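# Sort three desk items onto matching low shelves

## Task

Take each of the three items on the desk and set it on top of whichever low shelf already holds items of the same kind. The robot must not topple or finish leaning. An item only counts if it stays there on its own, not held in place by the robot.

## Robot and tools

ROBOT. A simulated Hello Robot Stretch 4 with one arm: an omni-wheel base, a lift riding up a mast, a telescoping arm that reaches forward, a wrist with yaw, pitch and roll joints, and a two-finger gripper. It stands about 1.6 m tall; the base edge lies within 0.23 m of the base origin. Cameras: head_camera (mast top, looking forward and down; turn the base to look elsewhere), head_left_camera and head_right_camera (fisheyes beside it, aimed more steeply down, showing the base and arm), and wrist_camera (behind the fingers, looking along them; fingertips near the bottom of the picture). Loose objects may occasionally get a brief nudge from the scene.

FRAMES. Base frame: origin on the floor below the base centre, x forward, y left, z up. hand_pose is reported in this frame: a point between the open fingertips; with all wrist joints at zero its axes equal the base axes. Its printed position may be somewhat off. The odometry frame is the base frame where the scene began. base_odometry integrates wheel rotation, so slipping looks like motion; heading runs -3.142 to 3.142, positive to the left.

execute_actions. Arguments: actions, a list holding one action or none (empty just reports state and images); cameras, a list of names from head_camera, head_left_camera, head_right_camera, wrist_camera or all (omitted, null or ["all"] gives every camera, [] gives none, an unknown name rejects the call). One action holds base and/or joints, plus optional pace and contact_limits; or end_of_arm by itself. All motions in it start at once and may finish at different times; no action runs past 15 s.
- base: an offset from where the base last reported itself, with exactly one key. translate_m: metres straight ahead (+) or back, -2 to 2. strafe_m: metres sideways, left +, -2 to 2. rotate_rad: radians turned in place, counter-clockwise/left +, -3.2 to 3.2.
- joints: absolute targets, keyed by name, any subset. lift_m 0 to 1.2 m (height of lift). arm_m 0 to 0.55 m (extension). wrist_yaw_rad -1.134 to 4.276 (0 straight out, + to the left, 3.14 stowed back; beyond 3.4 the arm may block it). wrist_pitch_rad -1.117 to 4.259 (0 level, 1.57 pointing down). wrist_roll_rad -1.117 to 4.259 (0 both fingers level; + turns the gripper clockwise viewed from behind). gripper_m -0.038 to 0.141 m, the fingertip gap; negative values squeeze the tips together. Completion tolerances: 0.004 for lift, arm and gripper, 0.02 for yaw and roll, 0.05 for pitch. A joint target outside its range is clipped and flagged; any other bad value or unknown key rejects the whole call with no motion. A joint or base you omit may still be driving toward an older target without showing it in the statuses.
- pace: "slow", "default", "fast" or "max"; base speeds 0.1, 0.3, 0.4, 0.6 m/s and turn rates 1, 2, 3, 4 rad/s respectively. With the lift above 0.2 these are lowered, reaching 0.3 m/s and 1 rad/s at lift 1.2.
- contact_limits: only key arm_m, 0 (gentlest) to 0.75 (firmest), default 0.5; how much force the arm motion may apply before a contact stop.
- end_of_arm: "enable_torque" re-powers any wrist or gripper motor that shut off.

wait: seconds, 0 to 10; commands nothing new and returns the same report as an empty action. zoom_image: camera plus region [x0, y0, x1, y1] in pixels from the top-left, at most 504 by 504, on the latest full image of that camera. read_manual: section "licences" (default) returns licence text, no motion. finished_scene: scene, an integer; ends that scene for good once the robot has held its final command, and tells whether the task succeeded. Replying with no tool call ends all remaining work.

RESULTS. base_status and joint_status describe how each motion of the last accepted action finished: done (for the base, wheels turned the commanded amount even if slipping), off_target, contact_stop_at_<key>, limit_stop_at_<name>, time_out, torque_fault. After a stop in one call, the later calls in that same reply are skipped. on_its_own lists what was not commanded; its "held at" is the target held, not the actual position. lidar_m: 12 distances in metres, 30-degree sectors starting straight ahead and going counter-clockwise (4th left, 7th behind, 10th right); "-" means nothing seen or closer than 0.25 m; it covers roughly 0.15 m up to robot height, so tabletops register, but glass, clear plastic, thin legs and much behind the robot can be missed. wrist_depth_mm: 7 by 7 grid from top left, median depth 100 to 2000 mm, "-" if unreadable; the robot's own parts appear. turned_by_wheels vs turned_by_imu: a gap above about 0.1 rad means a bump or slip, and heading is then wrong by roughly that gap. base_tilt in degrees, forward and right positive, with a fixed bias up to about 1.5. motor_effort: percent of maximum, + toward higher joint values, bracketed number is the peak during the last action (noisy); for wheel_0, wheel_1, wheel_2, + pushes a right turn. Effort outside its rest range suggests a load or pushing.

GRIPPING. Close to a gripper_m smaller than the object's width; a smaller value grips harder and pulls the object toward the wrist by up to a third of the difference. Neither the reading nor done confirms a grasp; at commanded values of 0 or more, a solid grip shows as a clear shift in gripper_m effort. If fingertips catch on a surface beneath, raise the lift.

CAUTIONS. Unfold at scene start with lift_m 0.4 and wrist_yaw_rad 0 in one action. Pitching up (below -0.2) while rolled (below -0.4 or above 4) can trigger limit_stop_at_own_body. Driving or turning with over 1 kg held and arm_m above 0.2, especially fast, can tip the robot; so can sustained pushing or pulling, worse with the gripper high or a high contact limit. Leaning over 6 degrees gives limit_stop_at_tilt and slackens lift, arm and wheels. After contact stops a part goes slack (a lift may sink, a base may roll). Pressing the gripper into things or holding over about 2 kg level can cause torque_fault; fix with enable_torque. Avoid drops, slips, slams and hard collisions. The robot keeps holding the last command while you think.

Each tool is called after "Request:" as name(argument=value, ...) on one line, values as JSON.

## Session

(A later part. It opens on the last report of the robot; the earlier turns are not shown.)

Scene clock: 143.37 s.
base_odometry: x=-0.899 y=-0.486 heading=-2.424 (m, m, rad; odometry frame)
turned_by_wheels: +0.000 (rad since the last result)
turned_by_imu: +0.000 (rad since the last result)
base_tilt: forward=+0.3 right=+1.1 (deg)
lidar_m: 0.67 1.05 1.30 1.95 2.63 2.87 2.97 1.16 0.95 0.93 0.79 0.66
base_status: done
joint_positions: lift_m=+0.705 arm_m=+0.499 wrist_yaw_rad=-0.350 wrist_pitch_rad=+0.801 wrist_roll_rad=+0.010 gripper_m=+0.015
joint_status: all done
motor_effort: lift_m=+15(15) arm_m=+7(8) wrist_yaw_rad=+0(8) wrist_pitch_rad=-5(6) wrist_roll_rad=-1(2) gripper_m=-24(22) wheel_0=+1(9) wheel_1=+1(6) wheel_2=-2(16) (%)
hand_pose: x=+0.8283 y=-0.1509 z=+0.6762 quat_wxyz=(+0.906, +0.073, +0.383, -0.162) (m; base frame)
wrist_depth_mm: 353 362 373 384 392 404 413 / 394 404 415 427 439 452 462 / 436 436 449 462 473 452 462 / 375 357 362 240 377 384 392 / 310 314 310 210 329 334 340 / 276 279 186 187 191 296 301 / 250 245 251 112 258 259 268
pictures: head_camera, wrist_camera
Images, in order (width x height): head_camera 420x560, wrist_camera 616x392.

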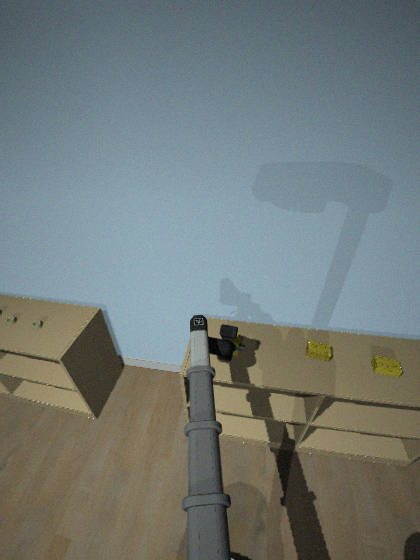

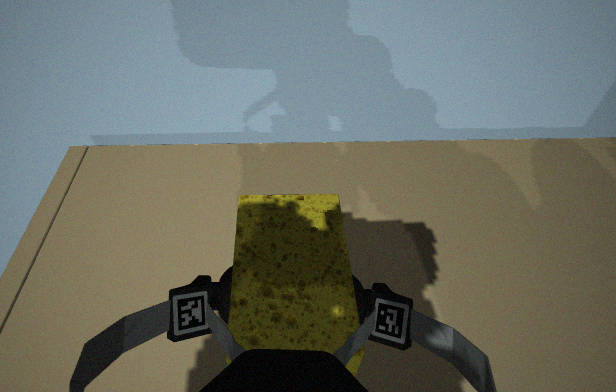

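Request:
execute_actions(actions=[{"joints":{"lift_m":0.668}}], cameras=[])

Request:
execute_actions(actions=[{"joints":{"gripper_m":0.1}}], cameras=[])

Request:
execute_actions(actions=[{"joints":{"lift_m":0.8,"arm_m":0.1},"pace":"fast"}], cameras=["wrist_camera"])

Request:
execute_actions(actions=[{"base":{"rotate_rad":2.74},"joints":{"arm_m":0,"lift_m":0.6,"wrist_yaw_rad":-1.1,"gripper_m":0.135},"pace":"fast"}], cameras=[])

Request:
execute_actions(actions=[{"base":{"translate_m":2.0},"joints":{"lift_m":0.87},"pace":"max"}], cameras=[])

Request:
execute_actions(actions=[{"base":{"translate_m":0.33},"pace":"max"}], cameras=["head_camera","wrist_camera"])

Scene clock: 162.53 s.
base_odometry: x=-0.899 y=-0.486 heading=-2.424 (m, m, rad; odometry frame)
turned_by_wheels: +0.000 (rad since the last result)
turned_by_imu: +0.000 (rad since the last result)
base_tilt: forward=+0.3 right=+1.1 (deg)
lidar_m: 0.63 1.05 1.29 1.96 2.70 2.86 2.97 1.11 0.94 0.94 0.80 0.66
base_status: not commanded
joint_positions: lift_m=+0.668 arm_m=+0.499 wrist_yaw_rad=-0.350 wrist_pitch_rad=+0.801 wrist_roll_rad=+0.010 gripper_m=+0.015
joint_status: all done
motor_effort: lift_m=+15(14) arm_m=+7(7) wrist_yaw_rad=-1(2) wrist_pitch_rad=-5(5) wrist_roll_rad=-1(1) gripper_m=-24(24) wheel_0=+0(1) wheel_1=+1(1) wheel_2=-1(2) (%)
hand_pose: x=+0.8283 y=-0.1509 z=+0.6392 quat_wxyz=(+0.906, +0.073, +0.383, -0.162) (m; base frame)
wrist_depth_mm: 357 366 373 379 392 404 413 / 394 407 413 430 436 455 462 / 375 355 362 370 377 384 394 / 303 306 309 240 324 329 332 / 267 271 268 210 283 287 291 / 237 239 186 187 191 255 257 / 215 211 215 112 220 223 231
pictures: none
No camera images: the call's "cameras" was empty. Leave "cameras" out to get every camera's image.

Scene clock: 164.20 s.
base_odometry: x=-0.899 y=-0.486 heading=-2.424 (m, m, rad; odometry frame)
turned_by_wheels: +0.000 (rad since the last result)
turned_by_imu: +0.000 (rad since the last result)
base_tilt: forward=+0.3 right=+1.1 (deg)
lidar_m: 0.66 1.07 1.30 1.94 2.70 2.90 2.98 1.08 0.91 0.93 0.80 0.63
base_status: not commanded
joint_positions: lift_m=+0.668 arm_m=+0.499 wrist_yaw_rad=-0.350 wrist_pitch_rad=+0.801 wrist_roll_rad=+0.010 gripper_m=+0.100
joint_status: all done
motor_effort: lift_m=+14(15) arm_m=+7(7) wrist_yaw_rad=+0(1) wrist_pitch_rad=-5(5) wrist_roll_rad=-1(1) gripper_m=-1(23) wheel_0=+1(0) wheel_1=+1(1) wheel_2=-2(1) (%)
hand_pose: x=+0.8283 y=-0.1509 z=+0.6392 quat_wxyz=(+0.906, +0.073, +0.383, -0.162) (m; base frame)
wrist_depth_mm: 357 364 375 382 392 404 413 / 392 407 413 430 439 452 466 / 375 355 364 368 377 384 394 / 303 307 312 315 324 329 332 / 266 270 267 224 283 286 290 / 238 231 201 198 202 254 257 / 215 214 215 112 222 225 231
pictures: none
No camera images: the call's "cameras" was empty. Leave "cameras" out to get every camera's image.

Scene clock: 166.10 s.
base_odometry: x=-0.899 y=-0.486 heading=-2.424 (m, m, rad; odometry frame)
turned_by_wheels: +0.000 (rad since the last result)
turned_by_imu: +0.000 (rad since the last result)
base_tilt: forward=+0.2 right=+1.1 (deg)
lidar_m: 0.65 1.05 1.30 1.93 2.67 2.87 2.98 1.13 0.92 0.94 0.79 0.68
base_status: not commanded
joint_positions: lift_m=+0.800 arm_m=+0.101 wrist_yaw_rad=-0.350 wrist_pitch_rad=+0.802 wrist_roll_rad=+0.010 gripper_m=+0.100
joint_status: all done
motor_effort: lift_m=+20(20) arm_m=-7(9) wrist_yaw_rad=+2(2) wrist_pitch_rad=-5(6) wrist_roll_rad=-1(1) gripper_m=-1(0) wheel_0=+1(1) wheel_1=+1(2) wheel_2=-2(1) (%)
hand_pose: x=+0.4305 y=-0.1510 z=+0.7707 quat_wxyz=(+0.906, +0.073, +0.383, -0.162) (m; base frame)
wrist_depth_mm: 723 741 759 788 798 820 842 / 809 676 676 699 707 715 750 / 866 564 559 591 609 609 621 / 508 517 525 539 549 580 878 / 1098 723 759 778 778 778 809 / 1025 654 683 946 202 976 1025 / 931 904 878 112 960 960 991
pictures: wrist_camera
Images, in order (width x height): wrist_camera 616x392.

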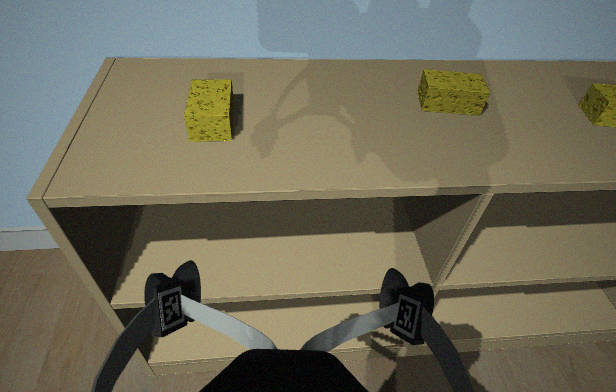

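Scene clock: 168.63 s.
base_odometry: x=-0.899 y=-0.486 heading=+0.315 (m, m, rad; odometry frame)
turned_by_wheels: +2.739 (rad since the last result)
turned_by_imu: +2.724 (rad since the last result)
base_tilt: forward=+0.3 right=+1.1 (deg)
lidar_m: 2.82 2.41 1.04 0.92 0.95 0.76 0.66 0.68 1.07 1.64 1.96 2.90
base_status: done
joint_positions: lift_m=+0.600 arm_m=+0.001 wrist_yaw_rad=-1.100 wrist_pitch_rad=+0.802 wrist_roll_rad=+0.010 gripper_m=+0.135
joint_status: all done
motor_effort: lift_m=+15(21) arm_m=-7(7) wrist_yaw_rad=-3(6) wrist_pitch_rad=-5(6) wrist_roll_rad=-1(1) gripper_m=+0(1) wheel_0=-1(8) wheel_1=-1(5) wheel_2=-5(13) (%)
hand_pose: x=+0.1853 y=-0.2185 z=+0.5711 quat_wxyz=(+0.784, +0.208, +0.330, -0.483) (m; base frame)
wrist_depth_mm: 1756 1808 1863 1921 1863 1808 1808 / 1430 1430 1499 1576 1576 1618 1661 / 1205 1255 1255 1281 1308 1336 1366 / 1042 1042 1098 1098 1118 1118 1160 / 917 917 946 960 976 991 1008 / 820 200 831 854 220 866 878 / 732 732 750 112 768 778 798
pictures: none
No camera images: the call's "cameras" was empty. Leave "cameras" out to get every camera's image.

Scene clock: 174.30 s.
base_odometry: x=+1.003 y=+0.134 heading=+0.315 (m, m, rad; odometry frame)
turned_by_wheels: +0.000 (rad since the last result)
turned_by_imu: -0.002 (rad since the last result)
base_tilt: forward=+0.3 right=+1.1 (deg)
lidar_m: 0.86 0.85 1.06 1.68 1.72 1.70 2.84 2.69 2.08 1.98 1.99 1.42
base_status: done
joint_positions: lift_m=+0.870 arm_m=+0.001 wrist_yaw_rad=-1.100 wrist_pitch_rad=+0.801 wrist_roll_rad=+0.010 gripper_m=+0.135
joint_status: all done
motor_effort: lift_m=+20(21) arm_m=-7(7) wrist_yaw_rad=-1(2) wrist_pitch_rad=-4(5) wrist_roll_rad=-1(1) gripper_m=+2(1) wheel_0=-1(9) wheel_1=+1(7) wheel_2=+2(15) (%)
hand_pose: x=+0.1851 y=-0.2185 z=+0.8408 quat_wxyz=(+0.784, +0.208, +0.330, -0.483) (m; base frame)
wrist_depth_mm: 1336 - - - 1863 1756 1661 / 1255 1983 - - 1921 1983 1808 / 1336 1618 1708 1756 1808 1808 1863 / 1366 1430 1499 1499 1499 1537 1537 / 1229 1229 1281 1308 1308 1336 1366 / 1098 200 1118 1182 220 1182 1229 / 1008 976 1025 112 1042 1060 1078
pictures: none
No camera images: the call's "cameras" was empty. Leave "cameras" out to get every camera's image.

Scene clock: 176.57 s.
base_odometry: x=+1.316 y=+0.236 heading=+0.315 (m, m, rad; odometry frame)
turned_by_wheels: +0.000 (rad since the last result)
turned_by_imu: -0.001 (rad since the last result)
base_tilt: forward=+0.3 right=+1.1 (deg)
lidar_m: 0.53 0.54 0.68 1.72 1.81 1.96 3.23 2.79 2.17 1.92 1.95 0.64
base_status: done
joint_positions: lift_m=+0.870 arm_m=+0.001 wrist_yaw_rad=-1.100 wrist_pitch_rad=+0.801 wrist_roll_rad=+0.010 gripper_m=+0.135
joint_status: not commanded
motor_effort: lift_m=+20(20) arm_m=-6(6) wrist_yaw_rad=-1(0) wrist_pitch_rad=-5(5) wrist_roll_rad=-1(1) gripper_m=+1(1) wheel_0=+2(5) wheel_1=+0(7) wheel_2=-2(14) (%)
hand_pose: x=+0.1851 y=-0.2185 z=+0.8408 quat_wxyz=(+0.784, +0.208, +0.330, -0.483) (m; base frame)
wrist_depth_mm: 1308 1808 - 1983 1756 1708 1618 / 1098 1205 - - 1983 1863 1756 / 1042 1255 1708 1708 1756 1808 1808 / 1281 1366 1430 1499 1537 1499 1576 / 1229 1255 1281 1281 1336 1336 1397 / 1098 200 1118 1160 220 1182 1205 / 991 1008 1008 112 1042 1042 1078
pictures: head_camera, wrist_camera
Images, in order (width x height): head_camera 420x560, wrist_camera 616x392.

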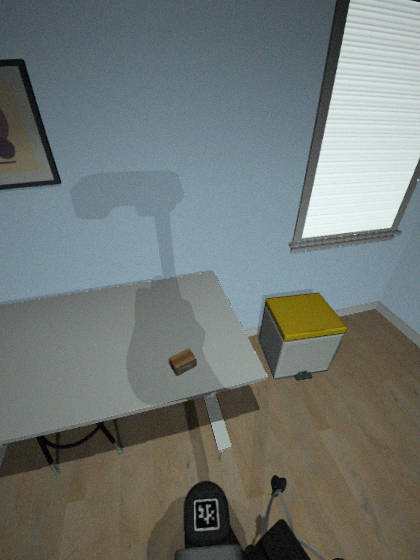

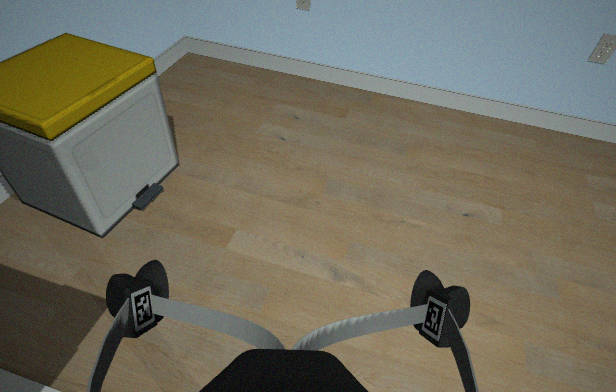

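Request:
execute_actions(actions=[{"base":{"strafe_m":0.33},"joints":{"arm_m":0.49,"lift_m":0.85}}], cameras=["head_camera","wrist_camera"])

Scene clock: 183.93 s.
base_odometry: x=+1.214 y=+0.550 heading=+0.315 (m, m, rad; odometry frame)
turned_by_wheels: +0.000 (rad since the last result)
turned_by_imu: +0.000 (rad since the last result)
base_tilt: forward=+0.3 right=+1.1 (deg)
lidar_m: 0.49 0.47 0.61 1.41 1.45 1.79 2.55 3.09 2.49 2.24 1.47 0.55
base_status: done
joint_positions: lift_m=+0.850 arm_m=+0.489 wrist_yaw_rad=-1.100 wrist_pitch_rad=+0.801 wrist_roll_rad=+0.010 gripper_m=+0.135
joint_status: all done
motor_effort: lift_m=+15(14) arm_m=+6(7) wrist_yaw_rad=-1(0) wrist_pitch_rad=-5(5) wrist_roll_rad=-1(1) gripper_m=+1(2) wheel_0=+1(8) wheel_1=+0(10) wheel_2=+0(6) (%)
hand_pose: x=+0.6729 y=-0.2185 z=+0.8212 quat_wxyz=(+0.784, +0.208, +0.330, -0.483) (m; base frame)
wrist_depth_mm: 759 1025 1366 - - 1921 1808 / 549 559 569 1205 - - 1983 / 459 466 480 488 500 1756 1863 / 399 410 413 421 430 1499 1537 / 351 357 362 312 375 1308 1336 / 314 200 307 276 220 1138 1205 / 283 283 293 112 298 1025 1042
pictures: head_camera, wrist_camera
Images, in order (width x height): head_camera 420x560, wrist_camera 616x392.

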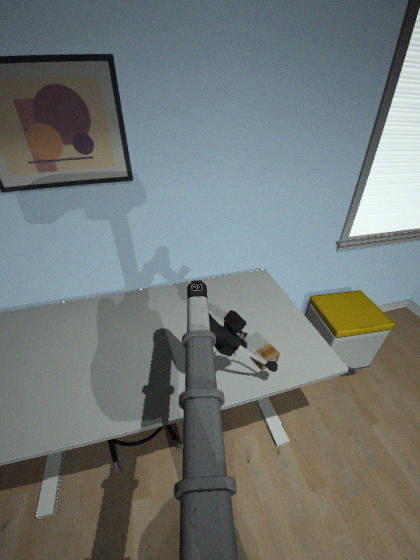

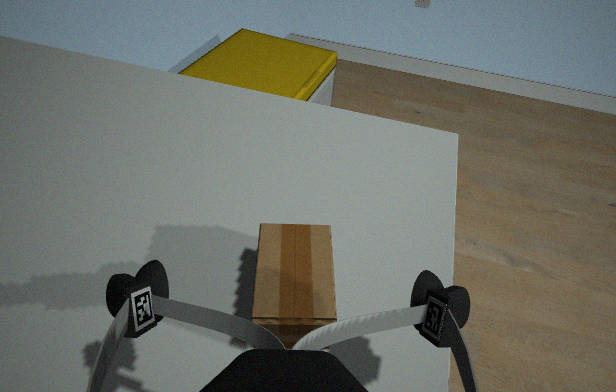

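Request:
execute_actions(actions=[{"base":{"strafe_m":-0.034},"joints":{"arm_m":0.511,"lift_m":0.778}}], cameras=["wrist_camera"])

Request:
execute_actions(actions=[{"joints":{"gripper_m":0.015}}], cameras=["wrist_camera"])

Request:
execute_actions(actions=[{"joints":{"lift_m":0.86,"arm_m":0.0,"wrist_yaw_rad":0}}], cameras=[])

Request:
execute_actions(actions=[{"base":{"rotate_rad":2.75}}], cameras=["head_camera"])

Request:
execute_actions(actions=[{"base":{"translate_m":1.1},"joints":{"lift_m":0.75},"pace":"max"}], cameras=["head_camera","wrist_camera"])

Scene clock: 196.13 s.
base_odometry: x=+1.225 y=+0.517 heading=+0.315 (m, m, rad; odometry frame)
turned_by_wheels: +0.000 (rad since the last result)
turned_by_imu: +0.000 (rad since the last result)
base_tilt: forward=+0.2 right=+1.1 (deg)
lidar_m: 0.49 0.48 0.59 1.44 1.49 1.84 2.61 3.05 2.45 2.21 1.48 0.56
base_status: done
joint_positions: lift_m=+0.778 arm_m=+0.510 wrist_yaw_rad=-1.100 wrist_pitch_rad=+0.801 wrist_roll_rad=+0.010 gripper_m=+0.135
joint_status: all done
motor_effort: lift_m=+15(15) arm_m=+7(8) wrist_yaw_rad=-1(0) wrist_pitch_rad=-5(5) wrist_roll_rad=-1(0) gripper_m=+0(1) wheel_0=-1(9) wheel_1=+0(11) wheel_2=+0(4) (%)
hand_pose: x=+0.6938 y=-0.2185 z=+0.7492 quat_wxyz=(+0.784, +0.208, +0.330, -0.483) (m; base frame)
wrist_depth_mm: 512 891 1205 1863 - 1921 1756 / 413 421 433 445 1983 - 1921 / 349 359 362 370 382 413 1708 / 303 307 312 319 325 342 1430 / 266 270 272 218 283 296 1255 / 238 200 200 194 204 262 1098 / 216 215 220 112 226 229 976
pictures: wrist_camera
Images, in order (width x height): wrist_camera 616x392.

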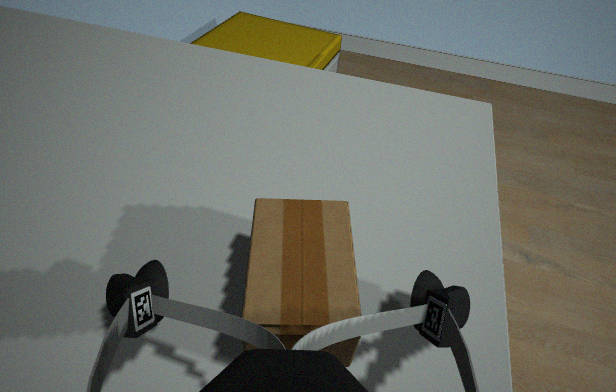

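Scene clock: 198.27 s.
base_odometry: x=+1.225 y=+0.517 heading=+0.315 (m, m, rad; odometry frame)
turned_by_wheels: +0.000 (rad since the last result)
turned_by_imu: +0.000 (rad since the last result)
base_tilt: forward=+0.3 right=+1.1 (deg)
lidar_m: 0.49 0.47 0.60 1.45 1.47 1.80 2.52 3.10 2.48 2.21 1.48 0.54
base_status: not commanded
joint_positions: lift_m=+0.778 arm_m=+0.510 wrist_yaw_rad=-1.100 wrist_pitch_rad=+0.802 wrist_roll_rad=+0.010 gripper_m=+0.015
joint_status: all done
motor_effort: lift_m=+15(14) arm_m=+6(7) wrist_yaw_rad=+0(0) wrist_pitch_rad=-6(6) wrist_roll_rad=-1(1) gripper_m=-24(23) wheel_0=-1(1) wheel_1=+0(0) wheel_2=+1(0) (%)
hand_pose: x=+0.6938 y=-0.2185 z=+0.7492 quat_wxyz=(+0.784, +0.208, +0.330, -0.483) (m; base frame)
wrist_depth_mm: 504 878 1205 1863 - 1921 1756 / 410 421 436 445 1921 1921 1921 / 347 355 364 370 379 413 1661 / 301 309 312 319 324 340 1430 / 266 271 268 206 282 297 1229 / 238 239 185 183 195 262 1098 / 214 211 216 112 223 224 976
pictures: wrist_camera
Images, in order (width x height): wrist_camera 616x392.

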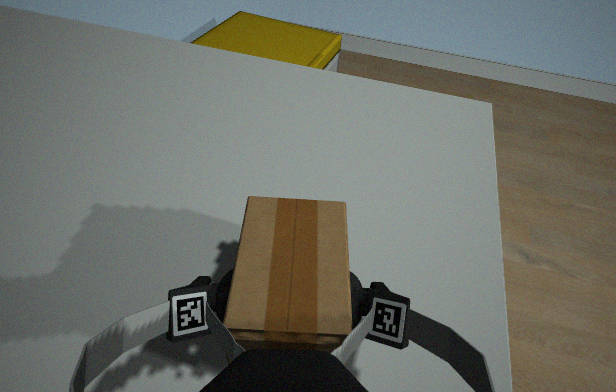

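Scene clock: 200.83 s.
base_odometry: x=+1.225 y=+0.517 heading=+0.315 (m, m, rad; odometry frame)
turned_by_wheels: +0.000 (rad since the last result)
turned_by_imu: +0.000 (rad since the last result)
base_tilt: forward=+0.3 right=+1.1 (deg)
lidar_m: 0.49 0.49 0.58 1.45 1.46 1.79 2.59 3.09 2.49 2.22 1.49 0.52
base_status: not commanded
joint_positions: lift_m=+0.860 arm_m=+0.001 wrist_yaw_rad=+0.000 wrist_pitch_rad=+0.802 wrist_roll_rad=+0.010 gripper_m=+0.015
joint_status: all done
motor_effort: lift_m=+21(25) arm_m=-7(8) wrist_yaw_rad=+0(6) wrist_pitch_rad=-7(7) wrist_roll_rad=+0(1) gripper_m=-23(24) wheel_0=-1(1) wheel_1=+0(0) wheel_2=+0(0) (%)
hand_pose: x=+0.3726 y=-0.0875 z=+0.8305 quat_wxyz=(+0.921, +0.005, +0.391, -0.002) (m; base frame)
wrist_depth_mm: 699 715 732 759 778 831 1255 / 564 574 591 609 615 634 1255 / 480 488 500 508 512 530 539 / 413 418 427 436 455 473 820 / 392 960 1182 206 1255 1308 1336 / 1078 842 185 182 195 1182 1182 / 976 976 976 112 1008 1025 1060
pictures: none
No camera images: the call's "cameras" was empty. Leave "cameras" out to get every camera's image.

Scene clock: 203.50 s.
base_odometry: x=+1.224 y=+0.517 heading=+3.065 (m, m, rad; odometry frame)
turned_by_wheels: +2.749 (rad since the last result)
turned_by_imu: +2.733 (rad since the last result)
base_tilt: forward=+0.3 right=+1.0 (deg)
lidar_m: 1.82 3.02 2.79 2.35 2.23 0.78 0.51 0.47 0.47 0.67 1.43 1.50
base_status: done
joint_positions: lift_m=+0.860 arm_m=+0.001 wrist_yaw_rad=+0.000 wrist_pitch_rad=+0.802 wrist_roll_rad=+0.010 gripper_m=+0.015
joint_status: not commanded
motor_effort: lift_m=+21(21) arm_m=-7(7) wrist_yaw_rad=+0(1) wrist_pitch_rad=-8(7) wrist_roll_rad=-1(1) gripper_m=-23(23) wheel_0=-2(10) wheel_1=-4(8) wheel_2=-3(11) (%)
hand_pose: x=+0.3727 y=-0.0874 z=+0.8306 quat_wxyz=(+0.921, +0.005, +0.390, -0.002) (m; base frame)
wrist_depth_mm: - - - 1661 1708 1430 1160 / 1921 1983 1983 1863 1921 1464 1229 / 1618 1661 1661 1708 1756 1576 1281 / 1366 1397 1430 1430 1464 1537 1397 / 1255 1255 1229 206 1308 1308 1336 / 1078 1098 185 183 195 1160 1182 / 976 960 976 112 1025 1025 1060
pictures: head_camera
Images, in order (width x height): head_camera 420x560.

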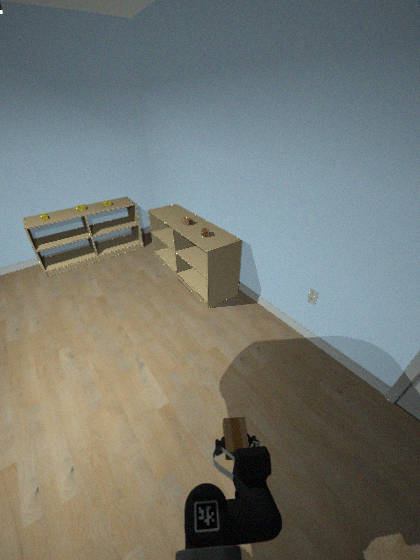

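Scene clock: 207.73 s.
base_odometry: x=+0.128 y=+0.602 heading=+3.065 (m, m, rad; odometry frame)
turned_by_wheels: +0.000 (rad since the last result)
turned_by_imu: -0.001 (rad since the last result)
base_tilt: forward=+0.3 right=+1.1 (deg)
lidar_m: 0.71 1.68 2.12 2.55 2.59 2.89 1.48 1.40 1.34 0.91 0.87 0.83
base_status: done
joint_positions: lift_m=+0.750 arm_m=+0.001 wrist_yaw_rad=+0.000 wrist_pitch_rad=+0.802 wrist_roll_rad=+0.010 gripper_m=+0.015
joint_status: all done
motor_effort: lift_m=+16(26) arm_m=-6(8) wrist_yaw_rad=+1(0) wrist_pitch_rad=-8(8) wrist_roll_rad=-2(1) gripper_m=-24(24) wheel_0=+2(8) wheel_1=+0(8) wheel_2=-2(13) (%)
hand_pose: x=+0.3725 y=-0.0874 z=+0.7209 quat_wxyz=(+0.921, +0.005, +0.390, -0.002) (m; base frame)
wrist_depth_mm: 1921 1808 976 723 788 759 634 / 1756 1756 1118 634 647 750 668 / 1430 1464 1281 668 723 820 699 / 1255 1255 1255 699 878 917 741 / 1098 1098 1098 206 1098 960 778 / 960 976 185 183 195 991 831 / 878 866 878 112 904 917 866
pictures: head_camera, wrist_camera
Images, in order (width x height): head_camera 420x560, wrist_camera 616x392.

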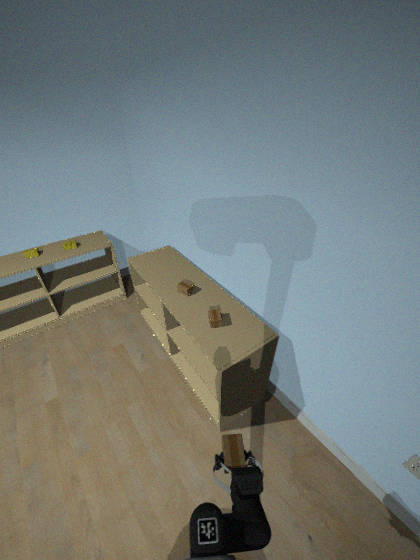

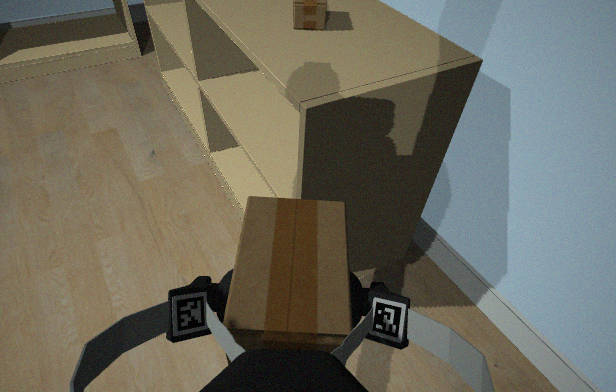

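Request:
execute_actions(actions=[{"base":{"translate_m":0.1},"joints":{"lift_m":0.71,"arm_m":0.5,"wrist_yaw_rad":-0.45}}], cameras=["wrist_camera","head_camera"])

Scene clock: 277.23 s.
base_odometry: x=+0.028 y=+0.609 heading=+3.065 (m, m, rad; odometry frame)
turned_by_wheels: +0.000 (rad since the last result)
turned_by_imu: +0.000 (rad since the last result)
base_tilt: forward=+0.3 right=+1.1 (deg)
lidar_m: 0.61 1.51 2.04 2.64 2.58 2.97 1.58 1.47 1.22 0.85 0.80 0.69
base_status: done
joint_positions: lift_m=+0.710 arm_m=+0.499 wrist_yaw_rad=-0.450 wrist_pitch_rad=+0.802 wrist_roll_rad=+0.010 gripper_m=+0.015
joint_status: all done
motor_effort: lift_m=+15(17) arm_m=+7(8) wrist_yaw_rad=-2(5) wrist_pitch_rad=-6(8) wrist_roll_rad=-1(1) gripper_m=-24(23) wheel_0=+2(6) wheel_1=+1(10) wheel_2=-1(16) (%)
hand_pose: x=+0.8123 y=-0.1659 z=+0.6811 quat_wxyz=(+0.897, +0.092, +0.379, -0.207) (m; base frame)
wrist_depth_mm: 597 615 525 449 392 349 317 / 488 496 549 500 427 375 342 / 410 424 430 439 477 410 368 / 355 297 370 375 382 436 402 / 317 276 307 206 334 340 439 / 281 285 185 183 195 309 480 / 253 250 254 112 262 277 539
pictures: head_camera, wrist_camera
Images, in order (width x height): head_camera 420x560, wrist_camera 616x392.

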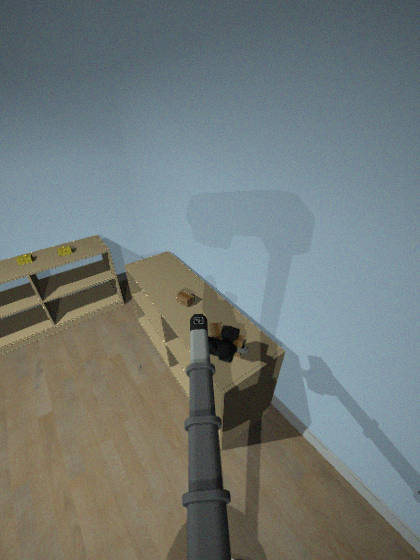

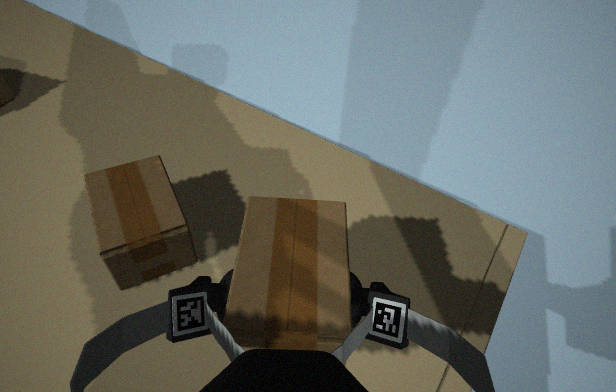

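Request:
execute_actions(actions=[{"joints":{"lift_m":0.67,"arm_m":0.48}}], cameras=["wrist_camera"])

Request:
execute_actions(actions=[{"joints":{"gripper_m":0.08}}], cameras=[])

Request:
execute_actions(actions=[{"joints":{"lift_m":0.79,"arm_m":0.4}}], cameras=["wrist_camera"])

Scene clock: 283.43 s.
base_odometry: x=+0.028 y=+0.609 heading=+3.065 (m, m, rad; odometry frame)
turned_by_wheels: +0.000 (rad since the last result)
turned_by_imu: +0.000 (rad since the last result)
base_tilt: forward=+0.3 right=+1.1 (deg)
lidar_m: 0.61 1.43 2.04 2.62 2.58 2.94 1.61 1.46 1.26 0.87 0.83 0.67
base_status: not commanded
joint_positions: lift_m=+0.670 arm_m=+0.481 wrist_yaw_rad=-0.450 wrist_pitch_rad=+0.802 wrist_roll_rad=+0.010 gripper_m=+0.015
joint_status: all done
motor_effort: lift_m=+15(15) arm_m=-7(7) wrist_yaw_rad=-2(1) wrist_pitch_rad=-7(7) wrist_roll_rad=-1(0) gripper_m=-23(23) wheel_0=+1(1) wheel_1=+1(1) wheel_2=-1(1) (%)
hand_pose: x=+0.7947 y=-0.1659 z=+0.6411 quat_wxyz=(+0.897, +0.092, +0.379, -0.207) (m; base frame)
wrist_depth_mm: 508 525 539 459 402 355 327 / 413 424 433 492 439 387 349 / 342 279 364 370 382 421 377 / 303 260 317 319 324 332 413 / 267 271 268 206 286 293 449 / 239 241 185 183 195 268 496 / 216 213 216 112 224 574 554
pictures: wrist_camera
Images, in order (width x height): wrist_camera 616x392.

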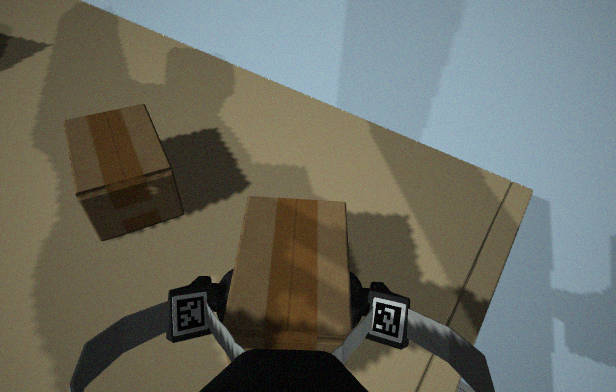

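Scene clock: 284.87 s.
base_odometry: x=+0.028 y=+0.609 heading=+3.065 (m, m, rad; odometry frame)
turned_by_wheels: +0.000 (rad since the last result)
turned_by_imu: +0.000 (rad since the last result)
base_tilt: forward=+0.3 right=+1.1 (deg)
lidar_m: 0.61 1.46 2.05 2.64 2.59 2.98 1.61 1.48 1.21 0.87 0.79 0.69
base_status: not commanded
joint_positions: lift_m=+0.670 arm_m=+0.481 wrist_yaw_rad=-0.450 wrist_pitch_rad=+0.802 wrist_roll_rad=+0.010 gripper_m=+0.080
joint_status: all done
motor_effort: lift_m=+15(15) arm_m=-7(7) wrist_yaw_rad=+0(1) wrist_pitch_rad=-6(7) wrist_roll_rad=-1(1) gripper_m=-3(25) wheel_0=+1(1) wheel_1=+1(1) wheel_2=-1(1) (%)
hand_pose: x=+0.7947 y=-0.1660 z=+0.6411 quat_wxyz=(+0.897, +0.092, +0.379, -0.207) (m; base frame)
wrist_depth_mm: 508 521 539 459 399 357 324 / 415 427 436 488 442 384 351 / 340 281 366 373 379 421 379 / 303 259 315 319 325 330 415 / 268 271 270 220 285 297 445 / 240 238 193 195 202 267 500 / 218 213 217 112 224 627 559
pictures: none
No camera images: the call's "cameras" was empty. Leave "cameras" out to get every camera's image.

Scene clock: 286.40 s.
base_odometry: x=+0.028 y=+0.609 heading=+3.065 (m, m, rad; odometry frame)
turned_by_wheels: +0.000 (rad since the last result)
turned_by_imu: +0.000 (rad since the last result)
base_tilt: forward=+0.3 right=+1.1 (deg)
lidar_m: 0.62 1.44 2.07 2.60 2.58 2.96 1.58 1.46 1.24 0.90 0.80 0.70
base_status: not commanded
joint_positions: lift_m=+0.790 arm_m=+0.401 wrist_yaw_rad=-0.450 wrist_pitch_rad=+0.802 wrist_roll_rad=+0.010 gripper_m=+0.080
joint_status: all done
motor_effort: lift_m=+21(20) arm_m=-7(7) wrist_yaw_rad=+0(1) wrist_pitch_rad=-5(7) wrist_roll_rad=-1(1) gripper_m=-3(1) wheel_0=+1(1) wheel_1=+1(1) wheel_2=-1(1) (%)
hand_pose: x=+0.7147 y=-0.1660 z=+0.7607 quat_wxyz=(+0.897, +0.092, +0.379, -0.207) (m; base frame)
wrist_depth_mm: 778 715 591 512 442 394 362 / 640 647 654 564 488 427 389 / 535 549 559 603 544 469 421 / 466 415 480 488 539 517 452 / 410 404 382 418 445 580 500 / 370 362 216 373 203 647 554 / 891 327 336 112 866 715 615
pictures: wrist_camera
Images, in order (width x height): wrist_camera 616x392.

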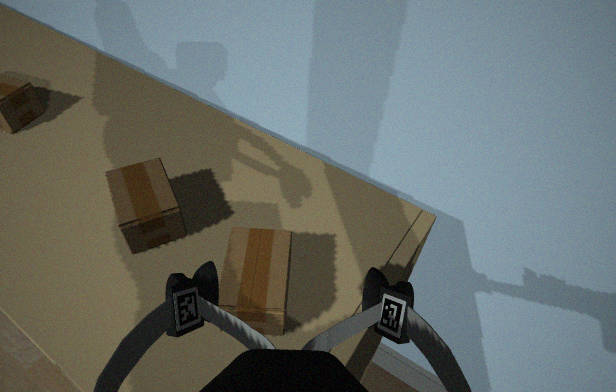

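Request:
finished_scene(scene=2)

The scene is finished: the task was done.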